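# Run the operating card's three console checks in order

## Task

Carry out the three checks on the operating card by performing its steps 1 through 5 in sequence. Getting the first or the second setting wrong means failure, and so does pushing or pulling on a control with too much force for too long. The console is not fixed to the table, so letting it rise or tip noticeably and fall back costs points. Any setting that stays in place at the end only because the robot holds it does not count. When finished, release everything and move the arm away. Knocking or placing anything off the table is a failure.

## Robot and tools

Robot: a single FANUC CRX-5iA six-joint arm fitted with a Robotiq 2F-140 two-finger gripper. There is one arm only, so every command row covers just this arm plus its gripper. Its base sits above the origin of the scene frame, which is on the table top; +z is up and +y points left when facing along +x. The base may be slightly tilted relative to the table.

execute_actions takes an "actions" list holding zero items or one. An empty list sends nothing and just returns the state. A wait looks like {"steps": N} with N up to 300 control steps (1/30 s each), and the time you spend replying counts toward it. A move looks like {"rows": [...], "steps": N} with N up to 15 (default 15) and between 1 and 15 rows. Each row is used for one step, and the final row is repeated if there are fewer rows than steps. The optional "pictures" boolean decides whether camera images come back. If a call is refused, nothing is sent.

Each row holds 9 numbers in this order: J1 waist, J2 shoulder, J3 elbow, J4 forearm roll, J5 wrist pitch, J6 wrist roll, gripper position, gripper force_limit, gripper speed. The first six are absolute joint target angles in radians, in the same form as the Joint positions line; they are not offsets. Ranges: J1 -3.491..3.491, J2 -3.140..3.140, J3 -1.187..4.328, J4 -3.316..3.316, J5 -3.140..3.140, J6 -3.927..3.927. The actual ends can differ by up to 0.010 rad. A call is refused if a target is more than 0.010 beyond a limit and farther out than the joint currently is. Targets past the real end are clipped, and the result may report "joint sent to its limit", sometimes for an earlier action. The last three values are scaled to [-1, 1]. Position: +1 is fully open (140 mm), the pads meet at roughly -0.8, and -1 closes until the fingers are blocked. force_limit: about 14 N at -1, 60 N at 0 and 107 N at +1. speed: roughly 30, 140 and 250 mm/s at -1, 0 and +1.

Motion limits: each joint target is kept within a lead of the measured angle (0.805 rad for J1/J2, 0.966 for J3, 1.21 for J4-J6). If the targets would put the hand more than 70 mm from where it is now, they are scaled back. Top speeds are 2.62, 3.14 and 3.93 rad/s, with 0.5 s to accelerate, and the joints arrive together. Between calls the arm keeps heading toward the last row until it barely moves or a step is HELD.

Result lines: end_effector_position (metres) and end_effector_quat_wxyz give the pinch point, which sits between closed pads, in the scene frame; it is less accurate at long reach. The fingers point along the gripper's +z and close along its y. Closed fingertips extend about 33 mm beyond the pinch point, and fully open ones about 9 mm. While closing, the tips advance about 24 mm, so leave that clearance above surfaces. Joint positions and velocities are listed in column order. object_status: 0 moving, 1 blocked while opening, 2 blocked while closing (a grip), 3 reached the target or pads met. position_measured is in counts, from 3 (open) to 230 (pads meet). To grip harder while status is 2, raise force_limit and also change position slightly (e.g. -1 to -0.98). "joint command not followed" means the clearance check changed targets; HELD marks steps on which a row was not sent.

Faults: if contact torque reaches a joint's load limit (150 N m for J1-J3, 37.6 for J4-J6, a held object's weight included) or an outside force reaches 150 N, the arm stops for 10 s, gives way, and skips the rest of the call. MOTOR HOT warns of heating from sustained load, and an OVER-TEMPERATURE FAULT brakes the arm. Push controls gently and briefly, don't lift or tip the loose console, don't knock anything off the table, and avoid drops, slams and hard hits. Every setting must stay put on its own; at the end open the gripper and back away.



Each tool is called as name([rows], argument=value, ...), one row to a line, values as JSON.

## Session

show_instructions()

execute_actions(actions=[])

Reference images for this scene: operating card.

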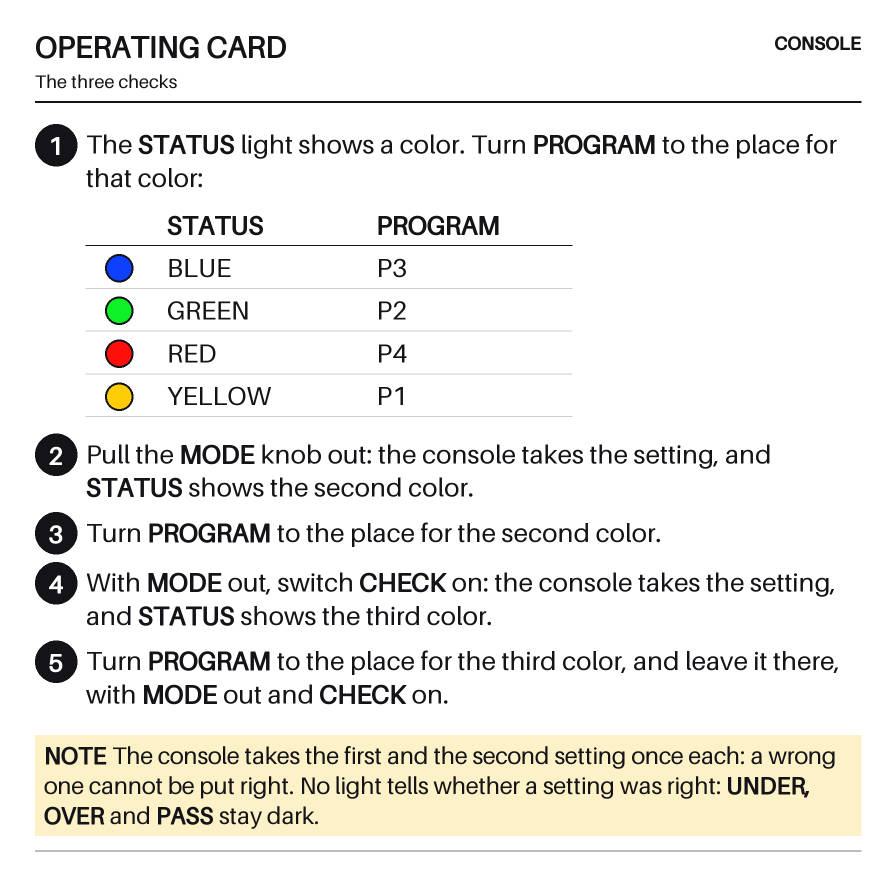

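Scene clock: 0.00 s of 9600.00 s.
end_effector_position=(+0.6648, +0.0099, +0.3215) position_measured=3 object_status=3 end_effector_quat_wxyz=(-0.154, +0.812, +0.145, +0.544)
Joint positions: [-0.964  0.582 -0.254 -1.904 -1.542 -2.946]
Joint velocities: [-0.001 -0.001 -0.    -0.    -0.001  0.   ]
camera_calibration (this result's frames):
cam_wrist: T_world_to_cam=[[0.351098, -0.879184, -0.322128, -0.113984], [-0.725362, -0.0378373, -0.687327, 0.692791], [0.592098, 0.474978, -0.651011, -0.00842305], [0, 0, 0, 1]] pos_world=[0.547531, -0.0699989, 0.433973]

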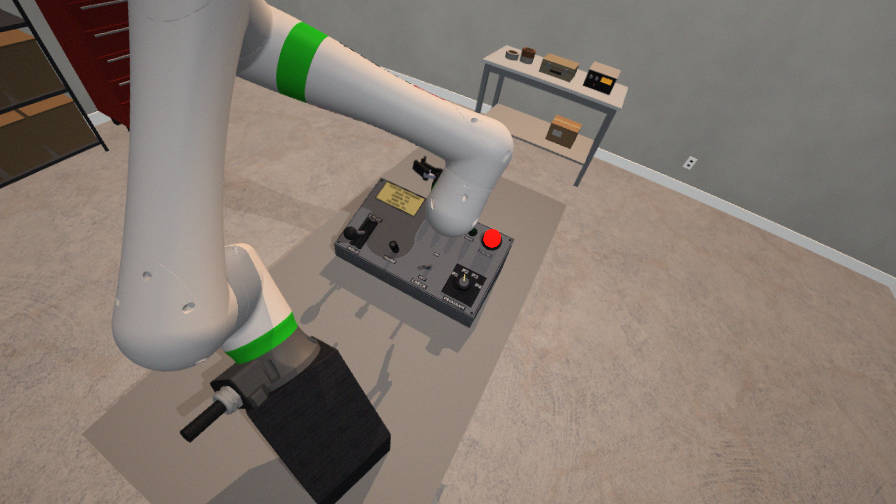

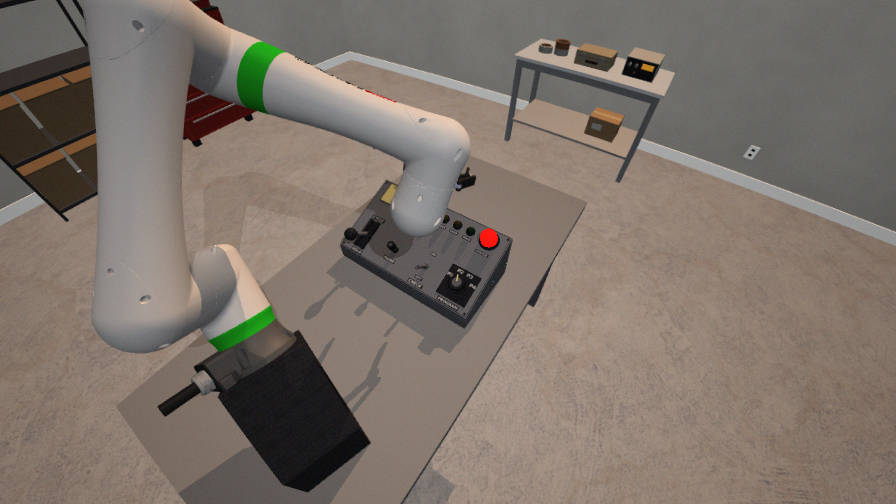

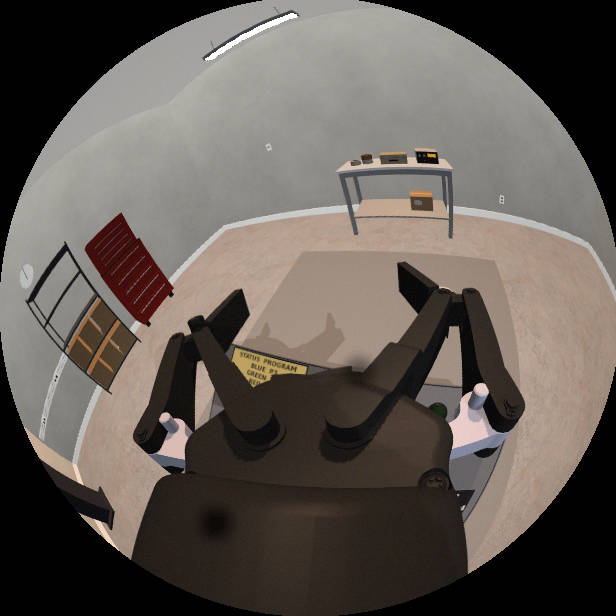

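execute_actions([
  {"rows":[[-0.9752,0.42,-0.2823,-1.1596,-1.147,-3.27,0,-0.3,0]]},
], pictures=false)

execute_actions([
  {"steps":6},
], pictures=false)

execute_actions([
  {"rows":[[-0.9752,0.5962,-0.2823,-1.1596,-1.147,-3.27,0,-0.3,0]]},
])

zoom_image(camera="cam_wrist", region=[190,200,450,340])

Scene clock: 12.10 s of 9600.00 s.
end_effector_position=(+0.5485, -0.0842, +0.2420) position_measured=106 object_status=0 end_effector_quat_wxyz=(-0.040, +0.934, +0.103, +0.340)
Joint positions: [-0.971  0.474 -0.273 -1.408 -1.278 -3.162]
Joint velocities: [-0.02  -0.267 -0.047  1.212  0.642 -0.527]
Steps of this call (steps 1 to 90: nothing new was sent; then 8.60 s passed at rest; steps 91 to 105: all 15 steps of this action). Readings (joint positions | what the end effector reports):
91: [-0.964 0.582 -0.254 -1.904 -1.542 -2.946] | position_measured=3 object_status=0
92: [-0.964 0.581 -0.254 -1.899 -1.539 -2.948] | position_measured=7 object_status=0
94: [-0.964 0.573 -0.255 -1.863 -1.520 -2.964] | position_measured=22 object_status=0
98: [-0.967 0.538 -0.262 -1.703 -1.435 -3.033] | position_measured=53 object_status=0
105: the state above

Scene clock: 12.30 s of 9600.00 s.
end_effector_position=(+0.4936, -0.1432, +0.2433) position_measured=129 object_status=0 end_effector_quat_wxyz=(+0.038, +0.961, +0.089, +0.260)
Joint positions: [-0.975  0.426 -0.281 -1.188 -1.162 -3.258]
Joint velocities: [-0.01  -0.139 -0.024  0.633  0.335 -0.275]
Steps of this call (steps 1 to 6: the robot went on to your last target). Readings (joint positions | what the end effector reports):
1: [-0.972 0.465 -0.274 -1.366 -1.257 -3.180] | position_measured=113 object_status=0
2: [-0.973 0.456 -0.276 -1.326 -1.235 -3.198] | position_measured=121 object_status=0
4: [-0.974 0.439 -0.279 -1.247 -1.193 -3.232] | position_measured=129 object_status=0
6: the state above

Scene clock: 12.80 s of 9600.00 s.
end_effector_position=(+0.4424, -0.1801, +0.1784) position_measured=129 object_status=3 end_effector_quat_wxyz=(+0.005, +0.976, +0.022, +0.215)
Joint positions: [-0.975  0.596 -0.282 -1.16  -1.147 -3.27 ]
Joint velocities: [ 0.001 -0.    -0.001 -0.    -0.    -0.   ]
Steps of this call (steps 1 to 15: all 15 steps of this action). Readings (joint positions | what the end effector reports):
1: [-0.975 0.423 -0.282 -1.171 -1.153 -3.265] | position_measured=129 object_status=0
2: [-0.975 0.423 -0.282 -1.162 -1.149 -3.268] | position_measured=129 object_status=0
4: [-0.975 0.440 -0.282 -1.161 -1.149 -3.268] | position_measured=129 object_status=3
8: [-0.975 0.538 -0.282 -1.160 -1.148 -3.269] | position_measured=129 object_status=3
15: the state above
camera_calibration (this result's frames):
cam_wrist: T_world_to_cam=[[-0.147502, -0.981101, -0.125236, -0.0819768], [-0.987262, 0.153683, -0.0411677, 0.460985], [0.0596364, 0.117569, -0.991272, 0.352173], [0, 0, 0, 1]] pos_world=[0.422019, -0.192678, 0.357811]

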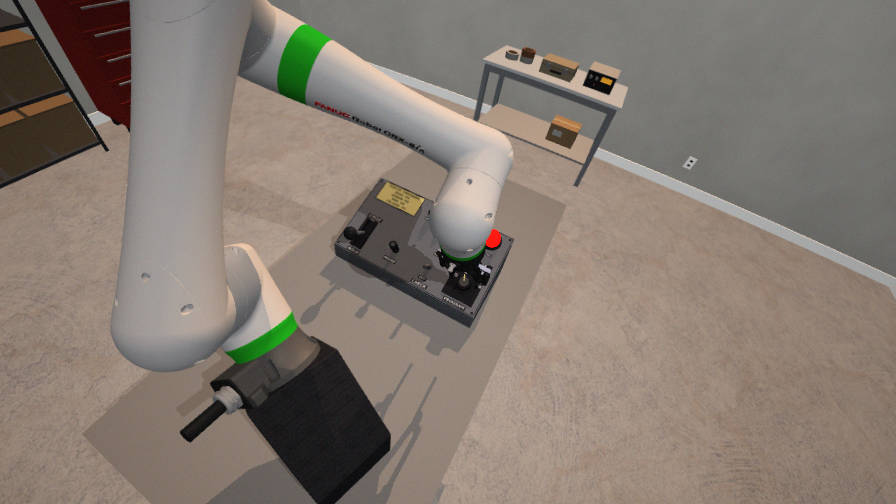

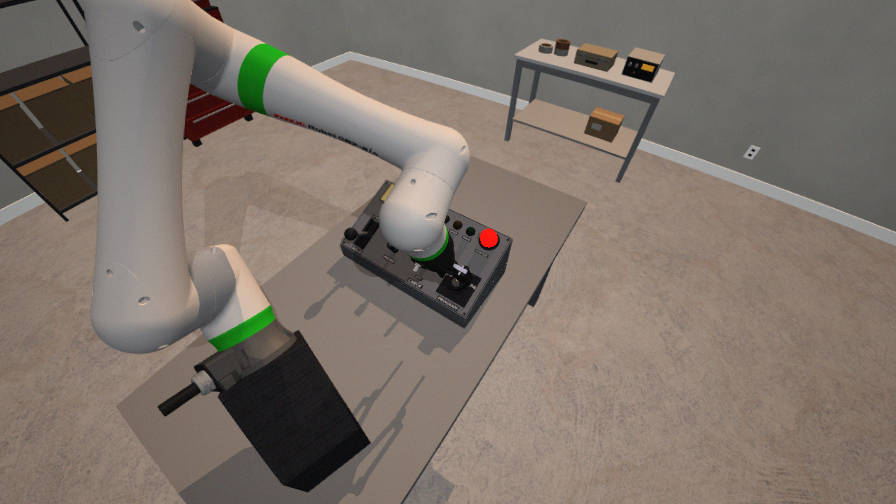

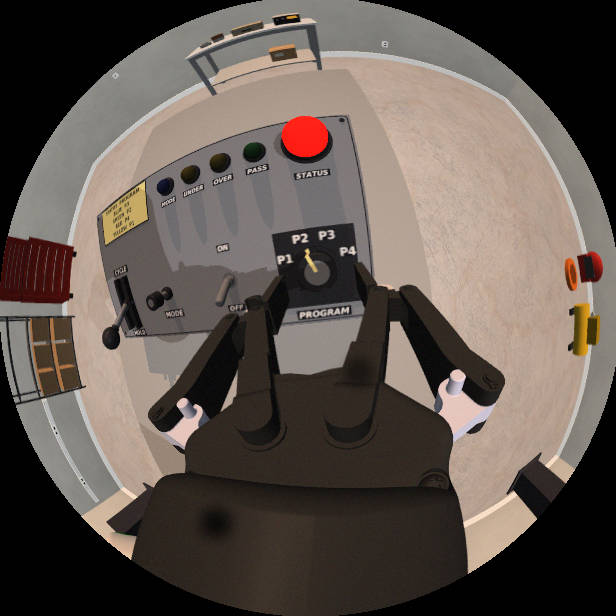

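Region (190, 200, 450, 340) of cam_wrist's 616x616 image, scaled by 1.938, with more detail than that image has; it fills the top 271 rows of this view, and the rest is white.

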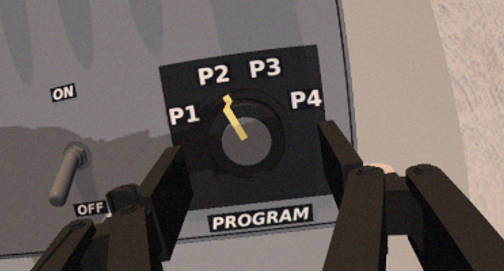

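execute_actions([
  {"rows":[[-0.9752,0.5962,-0.2823,-1.1596,-1.147,-1.7,0,-0.3,0]]},
], pictures=false)

execute_actions([
  {"steps":16},
])

zoom_image(camera="cam_wrist", region=[190,200,450,340])

Scene clock: 16.90 s of 9600.00 s.
end_effector_position=(+0.4424, -0.1802, +0.1783) position_measured=129 object_status=3 end_effector_quat_wxyz=(+0.093, +0.880, +0.424, +0.194)
Joint positions: [-0.975  0.596 -0.282 -1.16  -1.147 -2.415]
Joint velocities: [-0.001 -0.     0.     0.     0.     3.255]
Steps of this call (steps 1 to 15: the robot went on to your last target; steps 16 to 90: nothing new was sent; then 0.60 s passed at rest; steps 91 to 105: all 15 steps of this action). Readings (joint positions | what the end effector reports):
91: [-0.975 0.596 -0.282 -1.160 -1.147 -3.270] | position_measured=129 object_status=3
92: [-0.975 0.596 -0.282 -1.160 -1.147 -3.265] | position_measured=129 object_status=3
94: [-0.975 0.596 -0.282 -1.160 -1.147 -3.229] | position_measured=129 object_status=3
98: [-0.975 0.596 -0.282 -1.160 -1.147 -3.053] | position_measured=129 object_status=3
105: the state above

Scene clock: 17.43 s of 9600.00 s.
end_effector_position=(+0.4424, -0.1802, +0.1783) position_measured=129 object_status=3 end_effector_quat_wxyz=(+0.155, +0.675, +0.706, +0.149)
Joint positions: [-0.975  0.596 -0.282 -1.16  -1.147 -1.7  ]
Joint velocities: [-0.    -0.    -0.001 -0.     0.     0.002]
Steps of this call (steps 1 to 16: the robot went on to your last target). Readings (joint positions | what the end effector reports):
1: [-0.975 0.596 -0.282 -1.160 -1.147 -2.309] | position_measured=129 object_status=3
2: [-0.975 0.596 -0.282 -1.160 -1.147 -2.210] | position_measured=129 object_status=3
4: [-0.975 0.596 -0.282 -1.160 -1.147 -2.039] | position_measured=129 object_status=3
8: [-0.975 0.596 -0.282 -1.160 -1.147 -1.802] | position_measured=129 object_status=3
16: the state above
camera_calibration (this result's frames):
cam_wrist: T_world_to_cam=[[0.912061, -0.18734, 0.364759, -0.495178], [-0.298399, -0.913351, 0.277035, -0.0927037], [0.281254, -0.361516, -0.888933, 0.149554], [0, 0, 0, 1]] pos_world=[0.381907, -0.123371, 0.339247]

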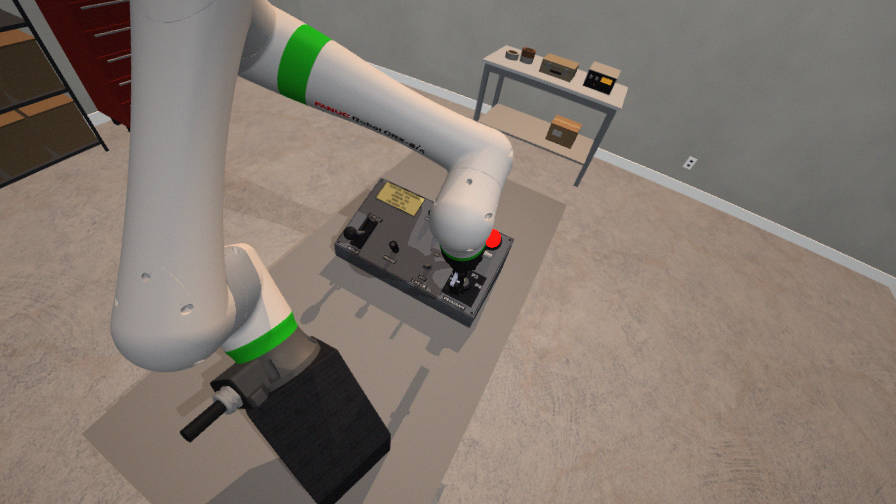

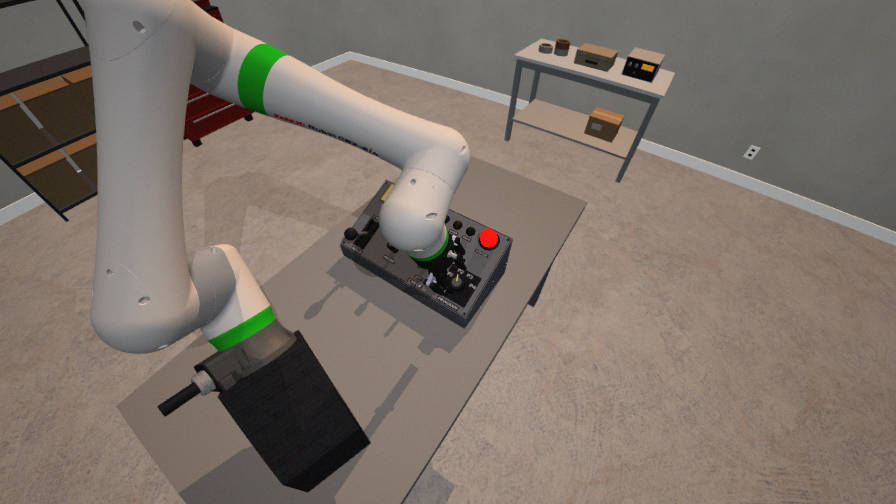

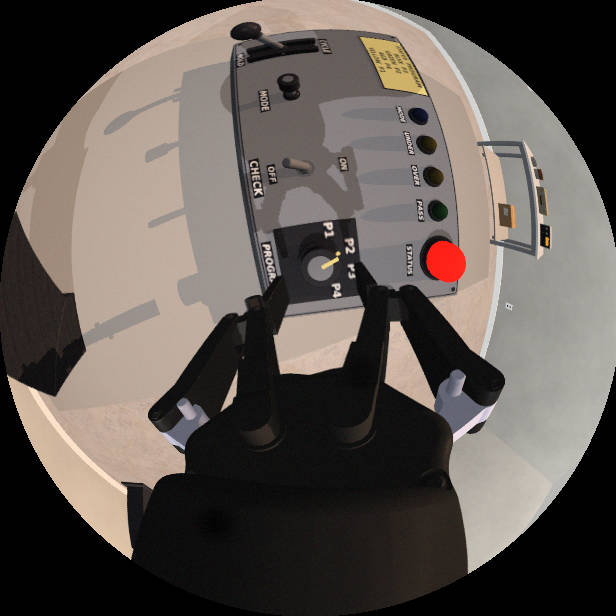

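Region (190, 200, 450, 340) of cam_wrist's 616x616 image, scaled by 1.938, with more detail than that image has; it fills the top 271 rows of this view, and the rest is white.

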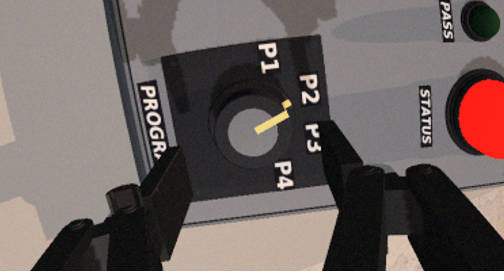

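execute_actions([
  {"rows":[[-0.8903,0.6517,-0.2767,-1.2376,-1.082,-1.7,0,-0.3,0]],"steps":12},
], pictures=false)

execute_actions([
  {"rows":[[-0.8903,0.6517,-0.2767,-1.2376,-1.082,-1.7,-1,-0.3,0]],"steps":14},
])

zoom_image(camera="cam_wrist", region=[190,160,450,340])

Scene clock: 26.13 s of 9600.00 s.
end_effector_position=(+0.4634, -0.1750, +0.1328) position_measured=129 object_status=3 end_effector_quat_wxyz=(+0.152, +0.686, +0.696, +0.151)
Joint positions: [-0.89   0.652 -0.277 -1.238 -1.082 -1.7  ]
Joint velocities: [ 0.     0.     0.    -0.002  0.001  0.   ]
Steps of this call (steps 1 to 15: the robot went on to your last target; steps 16 to 90: nothing new was sent; then 5.30 s passed at rest; steps 91 to 102: all 12 steps of this action). Readings (joint positions | what the end effector reports):
91: [-0.975 0.596 -0.282 -1.160 -1.147 -1.700] | position_measured=129 object_status=3
92: [-0.972 0.598 -0.282 -1.162 -1.144 -1.700] | position_measured=129 object_status=3
94: [-0.949 0.614 -0.280 -1.185 -1.126 -1.700] | position_measured=129 object_status=3
98: [-0.892 0.651 -0.277 -1.236 -1.084 -1.700] | position_measured=129 object_status=3
102: the state above

Scene clock: 26.60 s of 9600.00 s.
end_effector_position=(+0.4634, -0.1750, +0.1328) position_measured=168 object_status=2 end_effector_quat_wxyz=(+0.152, +0.686, +0.696, +0.151)
Joint positions: [-0.89   0.652 -0.277 -1.238 -1.082 -1.7  ]
Joint velocities: [-0.    -0.001  0.    -0.    -0.     0.   ]
Steps of this call (steps 1 to 14: all 14 steps of this action). Readings (joint positions | what the end effector reports):
1: [-0.890 0.652 -0.277 -1.238 -1.082 -1.700] | position_measured=129 object_status=0
2: [-0.890 0.652 -0.277 -1.238 -1.082 -1.700] | position_measured=133 object_status=0
4: [-0.890 0.652 -0.277 -1.238 -1.082 -1.700] | position_measured=148 object_status=0
8: [-0.890 0.652 -0.277 -1.238 -1.082 -1.700] | position_measured=168 object_status=0
14: the state above
camera_calibration (this result's frames):
cam_wrist: T_world_to_cam=[[0.907674, -0.215917, 0.359873, -0.499102], [-0.32137, -0.90908, 0.265131, -0.0561327], [0.269907, -0.356305, -0.894537, 0.111895], [0, 0, 0, 1]] pos_world=[0.404781, -0.118925, 0.294589]

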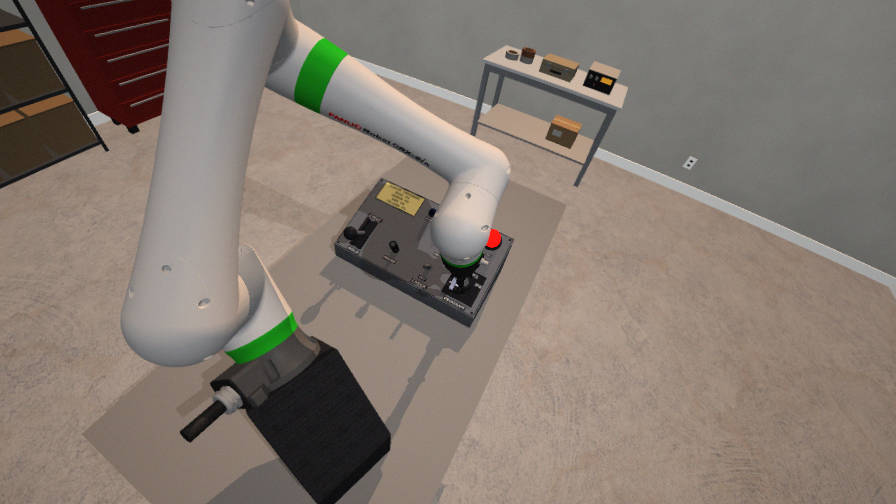

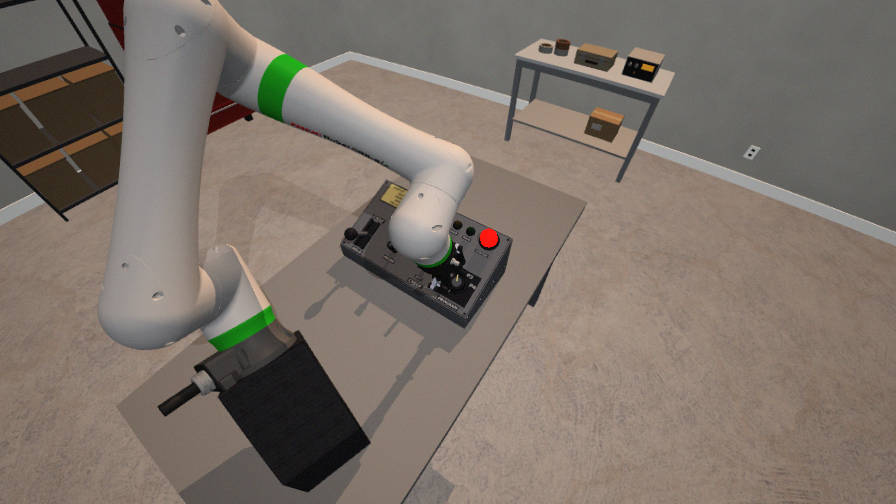

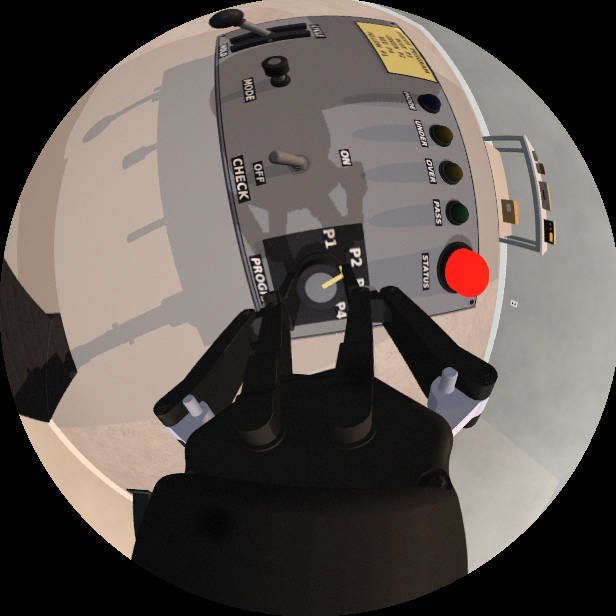

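Region (190, 160, 450, 340) of cam_wrist's 616x616 image, scaled by 1.938, with more detail than that image has; it fills the top 349 rows of this view, and the rest is white.

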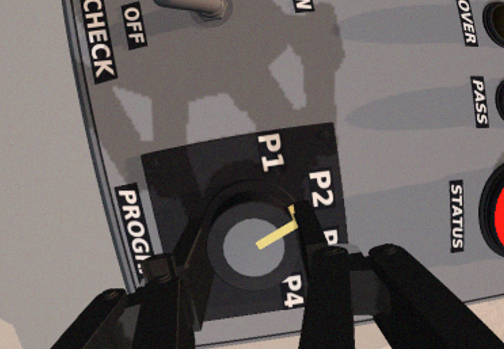

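execute_actions([
  {"rows":[[-0.8903,0.6517,-0.2767,-1.2376,-1.082,-3.27,-1,-0.3,0]]},
], pictures=false)

execute_actions([
  {"steps":15},
], pictures=false)

execute_actions([
  {"rows":[[-0.8903,0.6517,-0.2767,-1.2376,-1.082,-3.27,0,-0.3,0]],"steps":7},
], pictures=false)

execute_actions([
  {"rows":[[-0.9696,0.5852,-0.2896,-1.1596,-1.147,-3.27,0,-0.3,0]],"steps":11},
])

execute_actions([
  {"rows":[[-0.5725,-0.112,-0.612,-1.1648,-1.0052,-3.83,-0.2,-0.3,0]]},
], pictures=false)

execute_actions([
  {"steps":20},
])

zoom_image(camera="cam_wrist", region=[190,200,450,340])

Scene clock: 39.03 s of 9600.00 s.
end_effector_position=(+0.4635, -0.1751, +0.1327) position_measured=168 object_status=2 end_effector_quat_wxyz=(+0.076, +0.912, +0.349, +0.200)
Joint positions: [-0.89   0.652 -0.277 -1.238 -1.082 -2.555]
Joint velocities: [-0.001  0.     0.     0.     0.001 -3.254]
Steps of this call (steps 1 to 15: the robot went on to your last target; steps 16 to 90: nothing new was sent; then 8.93 s passed at rest; steps 91 to 105: all 15 steps of this action). Readings (joint positions | what the end effector reports):
91: [-0.890 0.652 -0.277 -1.238 -1.082 -1.700] | position_measured=168 object_status=2
92: [-0.890 0.652 -0.277 -1.238 -1.082 -1.705] | position_measured=168 object_status=2
94: [-0.890 0.652 -0.277 -1.238 -1.082 -1.741] | position_measured=168 object_status=2
98: [-0.890 0.652 -0.277 -1.238 -1.082 -1.917] | position_measured=168 object_status=2
105: the state above

Scene clock: 39.53 s of 9600.00 s.
end_effector_position=(+0.4635, -0.1751, +0.1327) position_measured=168 object_status=2 end_effector_quat_wxyz=(+0.001, +0.977, +0.008, +0.214)
Joint positions: [-0.89   0.652 -0.277 -1.238 -1.082 -3.27 ]
Joint velocities: [-0.    -0.    -0.001  0.     0.001 -0.003]
Steps of this call (steps 1 to 15: the robot went on to your last target). Readings (joint positions | what the end effector reports):
1: [-0.890 0.652 -0.277 -1.238 -1.082 -2.661] | position_measured=168 object_status=2
2: [-0.890 0.652 -0.277 -1.238 -1.082 -2.760] | position_measured=168 object_status=2
4: [-0.890 0.652 -0.277 -1.238 -1.082 -2.931] | position_measured=168 object_status=2
8: [-0.890 0.652 -0.277 -1.238 -1.082 -3.168] | position_measured=168 object_status=2
15: the state above

Scene clock: 39.77 s of 9600.00 s.
end_effector_position=(+0.4634, -0.1748, +0.1327) position_measured=129 object_status=0 end_effector_quat_wxyz=(+0.000, +0.977, +0.008, +0.214)
Joint positions: [-0.89   0.652 -0.277 -1.238 -1.083 -3.27 ]
Joint velocities: [-0.    -0.    -0.     0.    -0.001  0.   ]
Steps of this call (steps 1 to 7: all 7 steps of this action). Readings (joint positions | what the end effector reports):
1: [-0.890 0.652 -0.277 -1.238 -1.082 -3.270] | position_measured=168 object_status=0
2: [-0.890 0.652 -0.277 -1.238 -1.082 -3.270] | position_measured=168 object_status=0
4: [-0.890 0.652 -0.277 -1.238 -1.083 -3.270] | position_measured=148 object_status=0
7: the state above

Scene clock: 40.13 s of 9600.00 s.
end_effector_position=(+0.4424, -0.1753, +0.1781) position_measured=129 object_status=3 end_effector_quat_wxyz=(+0.005, +0.977, +0.025, +0.214)
Joint positions: [-0.97   0.585 -0.29  -1.16  -1.147 -3.27 ]
Joint velocities: [-0.    -0.    -0.001  0.002 -0.002  0.   ]
Steps of this call (steps 1 to 11: all 11 steps of this action). Readings (joint positions | what the end effector reports):
1: [-0.890 0.652 -0.277 -1.237 -1.083 -3.270] | position_measured=129 object_status=0
2: [-0.893 0.649 -0.277 -1.234 -1.085 -3.270] | position_measured=129 object_status=0
4: [-0.917 0.629 -0.281 -1.211 -1.104 -3.270] | position_measured=129 object_status=0
8: [-0.969 0.586 -0.289 -1.161 -1.146 -3.270] | position_measured=129 object_status=3
11: the state above
camera_calibration (this result's frames):
cam_wrist: T_world_to_cam=[[-0.141838, -0.982126, -0.123736, -0.0802906], [-0.988259, 0.147666, -0.0392274, 0.4593], [0.0567979, 0.116719, -0.991539, 0.352476], [0, 0, 0, 1]] pos_world=[0.422499, -0.187819, 0.357576]

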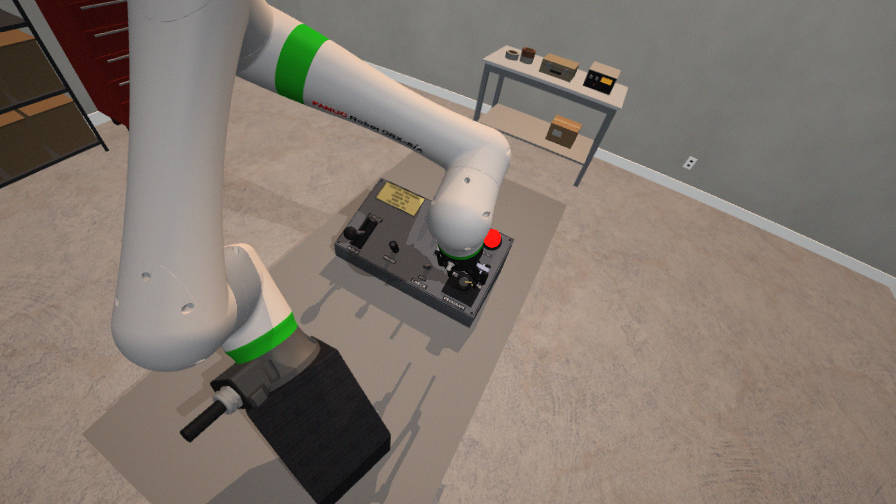

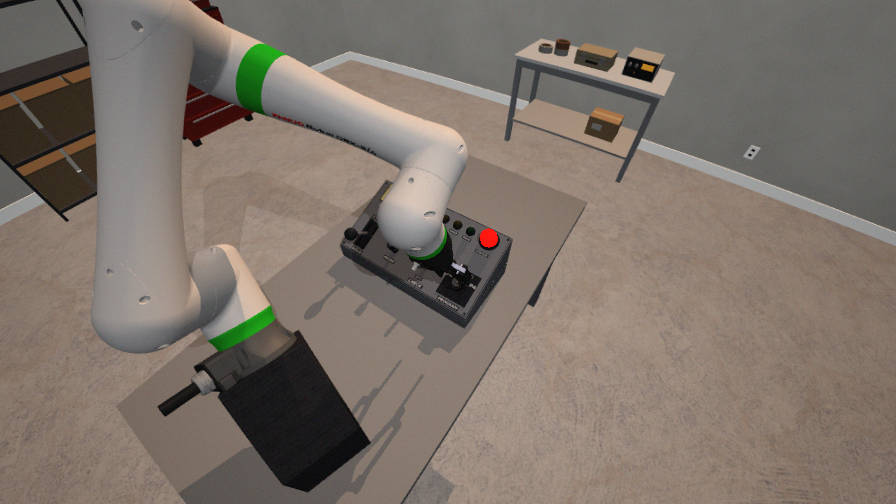

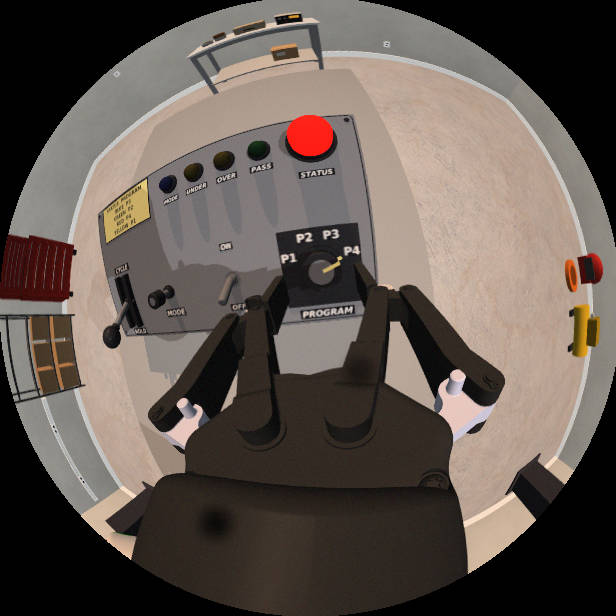

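Scene clock: 40.63 s of 9600.00 s.
end_effector_position=(+0.4620, -0.0369, +0.1799) position_measured=154 object_status=3 end_effector_quat_wxyz=(+0.014, +0.978, +0.014, +0.206)
Joint positions: [-0.744  0.191 -0.472 -1.163 -1.065 -3.587]
Joint velocities: [ 0.61  -1.075 -0.497 -0.007  0.211 -0.857]
Steps of this call (steps 1 to 15: all 15 steps of this action). Readings (joint positions | what the end effector reports):
1: [-0.970 0.585 -0.290 -1.160 -1.147 -3.270] | position_measured=129 object_status=0
2: [-0.968 0.582 -0.291 -1.160 -1.146 -3.273] | position_measured=133 object_status=0
4: [-0.954 0.558 -0.302 -1.160 -1.139 -3.292] | position_measured=148 object_status=0
8: [-0.887 0.443 -0.356 -1.161 -1.114 -3.385] | position_measured=154 object_status=0
15: the state above

Scene clock: 41.30 s of 9600.00 s.
end_effector_position=(+0.4447, +0.0632, +0.1727) position_measured=154 object_status=3 end_effector_quat_wxyz=(+0.002, +0.977, +0.007, +0.215)
Joint positions: [-0.573 -0.112 -0.612 -1.165 -1.005 -3.83 ]
Joint velocities: [ 0.001 -0.    -0.001  0.    -0.001  0.   ]
Steps of this call (steps 1 to 20: the robot went on to your last target). Readings (joint positions | what the end effector reports):
1: [-0.724 0.154 -0.489 -1.163 -1.058 -3.616] | position_measured=154 object_status=3
2: [-0.703 0.118 -0.506 -1.163 -1.050 -3.645] | position_measured=154 object_status=3
4: [-0.661 0.044 -0.540 -1.164 -1.036 -3.705] | position_measured=154 object_status=3
8: [-0.593 -0.077 -0.596 -1.165 -1.012 -3.801] | position_measured=154 object_status=3
20: the state above
camera_calibration (this result's frames):
cam_wrist: T_world_to_cam=[[-0.174146, -0.975123, -0.137141, 0.169889], [-0.982743, 0.180922, -0.0385098, 0.421456], [0.0623637, 0.128068, -0.989803, 0.315741], [0, 0, 0, 1]] pos_world=[0.424078, 0.0489752, 0.35205]

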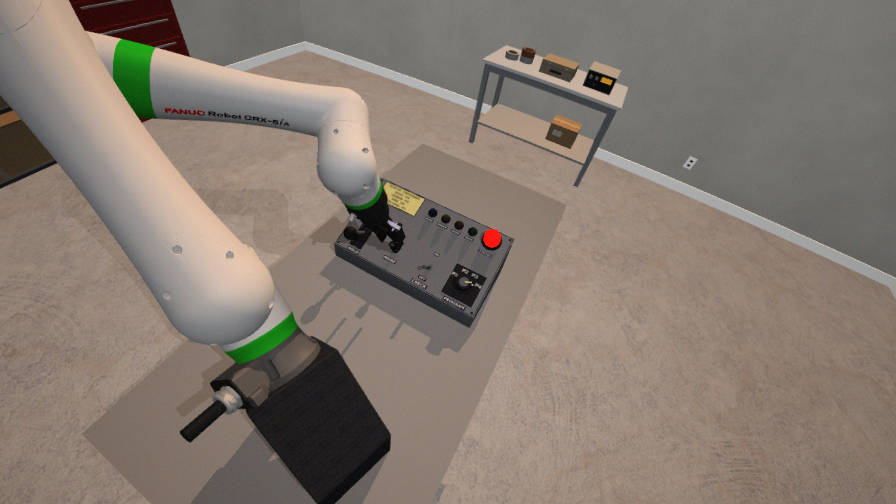

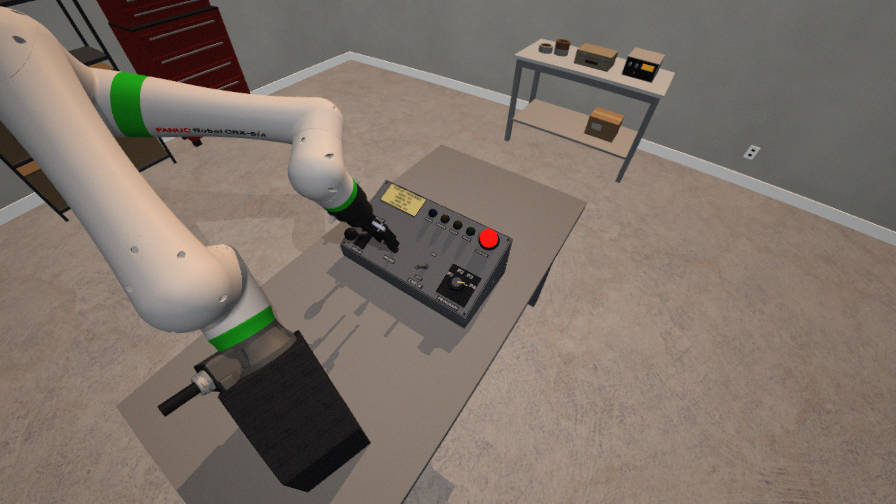

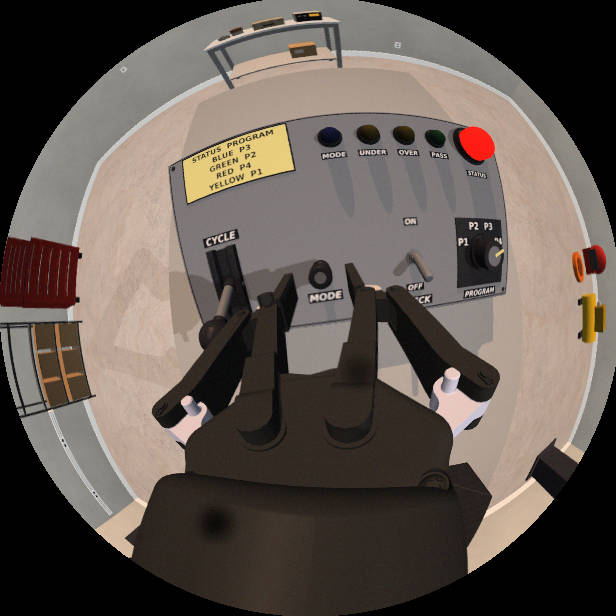

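Region (190, 200, 450, 340) of cam_wrist's 616x616 image, scaled by 1.938, with more detail than that image has; it fills the top 271 rows of this view, and the rest is white.

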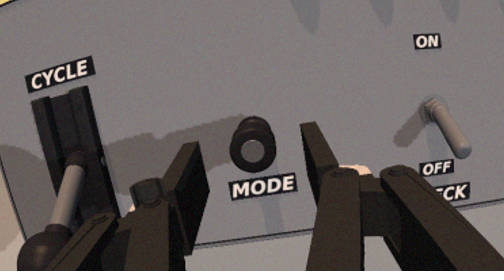

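execute_actions([
  {"rows":[[-0.4885,-0.0195,-0.5995,-1.2396,-0.9097,-3.8,-0.2,-0.3,0]],"steps":12},
])

zoom_image(camera="cam_wrist", region=[190,160,450,340])

Scene clock: 43.77 s of 9600.00 s.
end_effector_position=(+0.4609, +0.0621, +0.1326) position_measured=154 object_status=3 end_effector_quat_wxyz=(-0.001, +0.977, -0.006, +0.213)
Joint positions: [-0.488 -0.02  -0.6   -1.24  -0.91  -3.8  ]
Joint velocities: [ 0.     0.001  0.001 -0.001  0.001  0.   ]
Steps of this call (steps 1 to 15: the robot went on to your last target; steps 16 to 62: nothing new was sent; steps 63 to 74: all 12 steps of this action). Readings (joint positions | what the end effector reports):
63: [-0.572 -0.112 -0.612 -1.165 -1.005 -3.830] | position_measured=154 object_status=3
64: [-0.569 -0.109 -0.612 -1.168 -1.002 -3.829] | position_measured=154 object_status=3
66: [-0.548 -0.085 -0.609 -1.187 -0.977 -3.821] | position_measured=154 object_status=3
70: [-0.491 -0.023 -0.600 -1.237 -0.913 -3.801] | position_measured=154 object_status=3
74: the state above
camera_calibration (this result's frames):
cam_wrist: T_world_to_cam=[[-0.199279, -0.968815, -0.147259, 0.178639], [-0.977873, 0.206361, -0.0343336, 0.431695], [0.0636516, 0.137159, -0.988502, 0.273771], [0, 0, 0, 1]] pos_world=[0.440317, 0.0464333, 0.311751]

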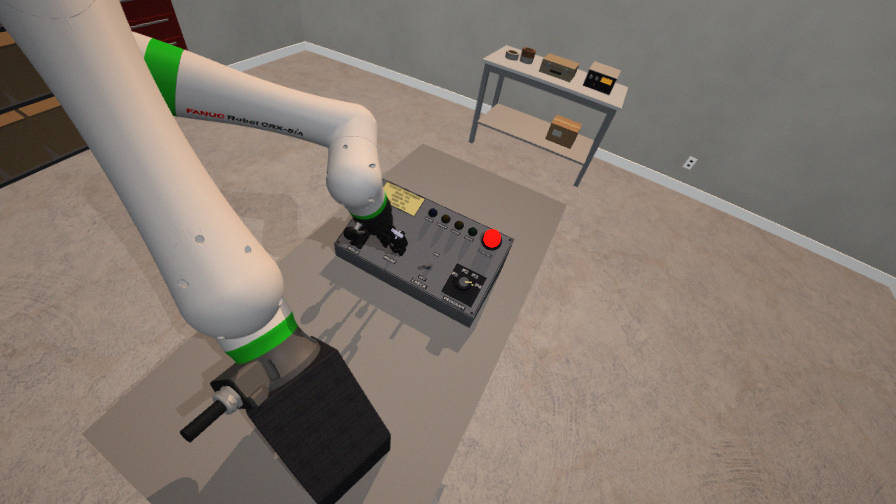

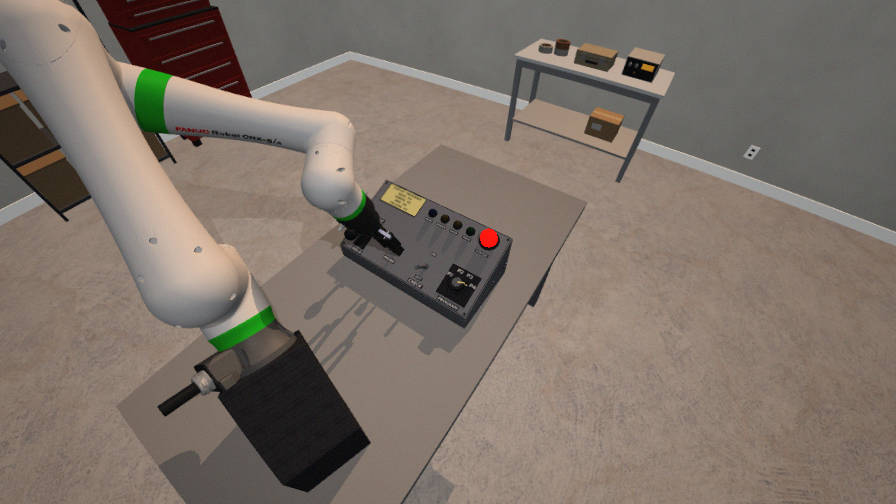

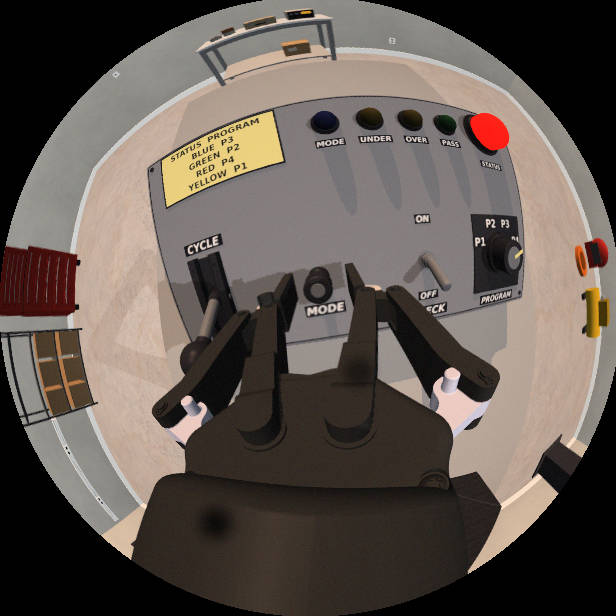

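Region (190, 160, 450, 340) of cam_wrist's 616x616 image, scaled by 1.938, with more detail than that image has; it fills the top 349 rows of this view, and the rest is white.

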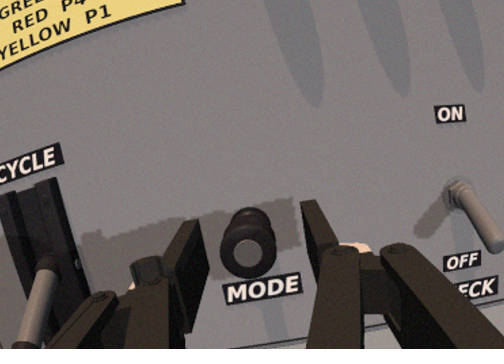

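execute_actions([
  {"rows":[[-0.4855,-0.0237,-0.6005,-1.2396,-0.9097,-3.8,-0.2,-0.3,0],[-0.4855,-0.0237,-0.6005,-1.2396,-0.9097,-3.8,-0.2,-0.3,0],[-0.4855,-0.0237,-0.6005,-1.2396,-0.9097,-3.8,-1,-0.3,0]]},
], pictures=false)

execute_actions([
  {"rows":[[-0.4931,-0.0319,-0.6021,-1.233,-0.9182,-3.8,-1,-0.3,0],[-0.4931,-0.0319,-0.6021,-1.233,-0.9182,-3.8,-1,-0.3,0],[-0.4931,-0.0319,-0.6021,-1.233,-0.9182,-3.8,-1,-0.3,0],[-0.5007,-0.04,-0.6037,-1.2263,-0.9267,-3.8,-1,-0.3,0],[-0.5007,-0.04,-0.6037,-1.2263,-0.9267,-3.8,-1,-0.3,0],[-0.5007,-0.04,-0.6037,-1.2263,-0.9267,-3.8,-1,-0.3,0],[-0.5083,-0.0482,-0.6053,-1.2197,-0.9351,-3.8,-1,-0.3,0]]},
])

Scene clock: 49.40 s of 9600.00 s.
end_effector_position=(+0.4609, +0.0640, +0.1326) position_measured=196 object_status=0 end_effector_quat_wxyz=(-0.001, +0.977, -0.004, +0.214)
Joint positions: [-0.486 -0.024 -0.6   -1.24  -0.91  -3.8  ]
Joint velocities: [ 0.    -0.001  0.    -0.    -0.     0.   ]
Steps of this call (steps 1 to 15: the robot went on to your last target; steps 16 to 90: nothing new was sent; then 2.13 s passed at rest; steps 91 to 105: all 15 steps of this action). Readings (joint positions | what the end effector reports):
91: [-0.488 -0.020 -0.599 -1.240 -0.910 -3.800] | position_measured=154 object_status=3
92: [-0.487 -0.021 -0.599 -1.240 -0.910 -3.800] | position_measured=154 object_status=3
94: [-0.486 -0.023 -0.600 -1.240 -0.910 -3.800] | position_measured=158 object_status=0
98: [-0.486 -0.024 -0.600 -1.240 -0.910 -3.800] | position_measured=189 object_status=0
105: the state above

Scene clock: 49.90 s of 9600.00 s.
end_effector_position=(+0.4564, +0.0642, +0.1432) position_measured=196 object_status=2 end_effector_quat_wxyz=(-0.000, +0.977, +0.003, +0.214)
Joint positions: [-0.508 -0.048 -0.605 -1.22  -0.935 -3.8  ]
Joint velocities: [-0.     0.    -0.    -0.    -0.001  0.   ]
Steps of this call (steps 1 to 15: all 15 steps of this action). Readings (joint positions | what the end effector reports):
1: [-0.486 -0.024 -0.601 -1.240 -0.910 -3.800] | position_measured=196 object_status=2
2: [-0.488 -0.027 -0.601 -1.237 -0.912 -3.800] | position_measured=196 object_status=2
4: [-0.492 -0.032 -0.602 -1.233 -0.917 -3.800] | position_measured=196 object_status=2
8: [-0.504 -0.043 -0.604 -1.224 -0.930 -3.800] | position_measured=196 object_status=2
15: the state above
camera_calibration (this result's frames):
cam_wrist: T_world_to_cam=[[-0.181912, -0.972917, -0.142618, 0.172969], [-0.981366, 0.188759, -0.0359277, 0.430133], [0.0618751, 0.133425, -0.989126, 0.285415], [0, 0, 0, 1]] pos_world=[0.435923, 0.0490118, 0.322434]

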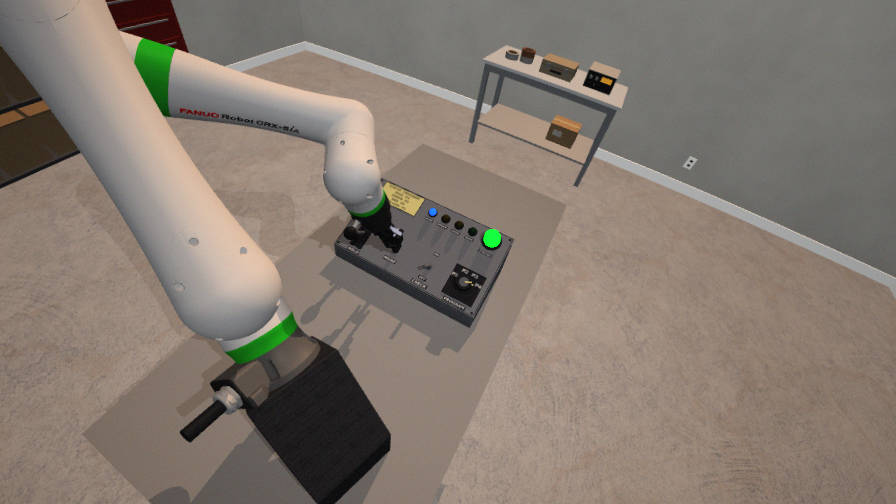

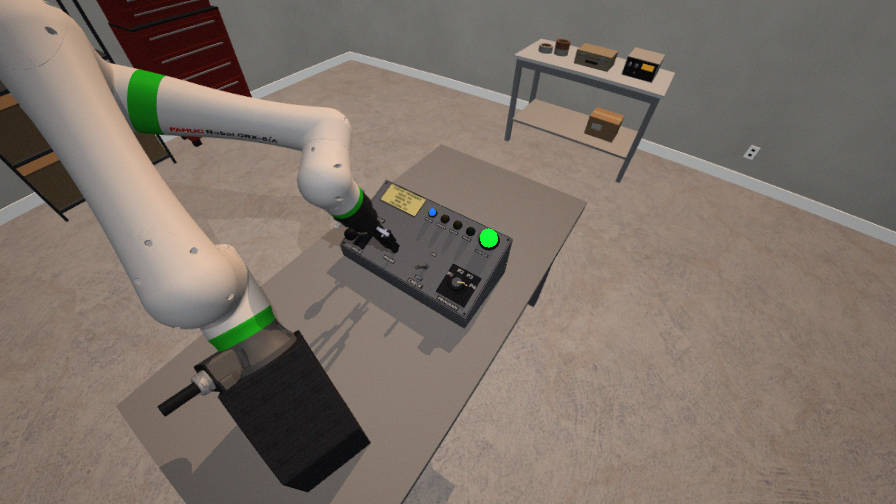

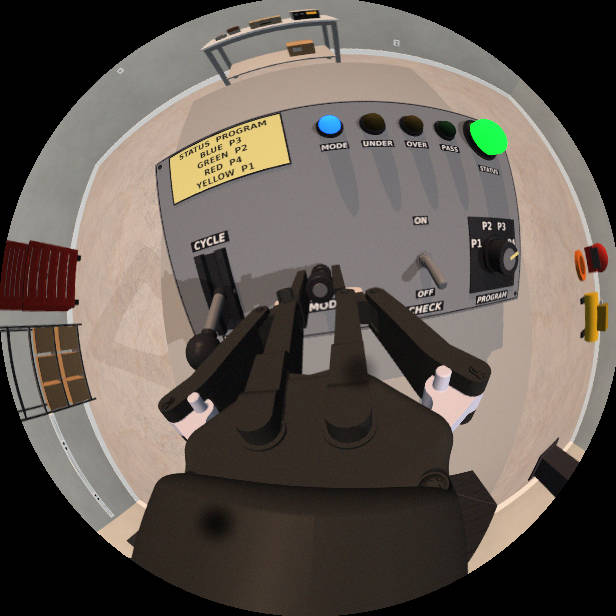

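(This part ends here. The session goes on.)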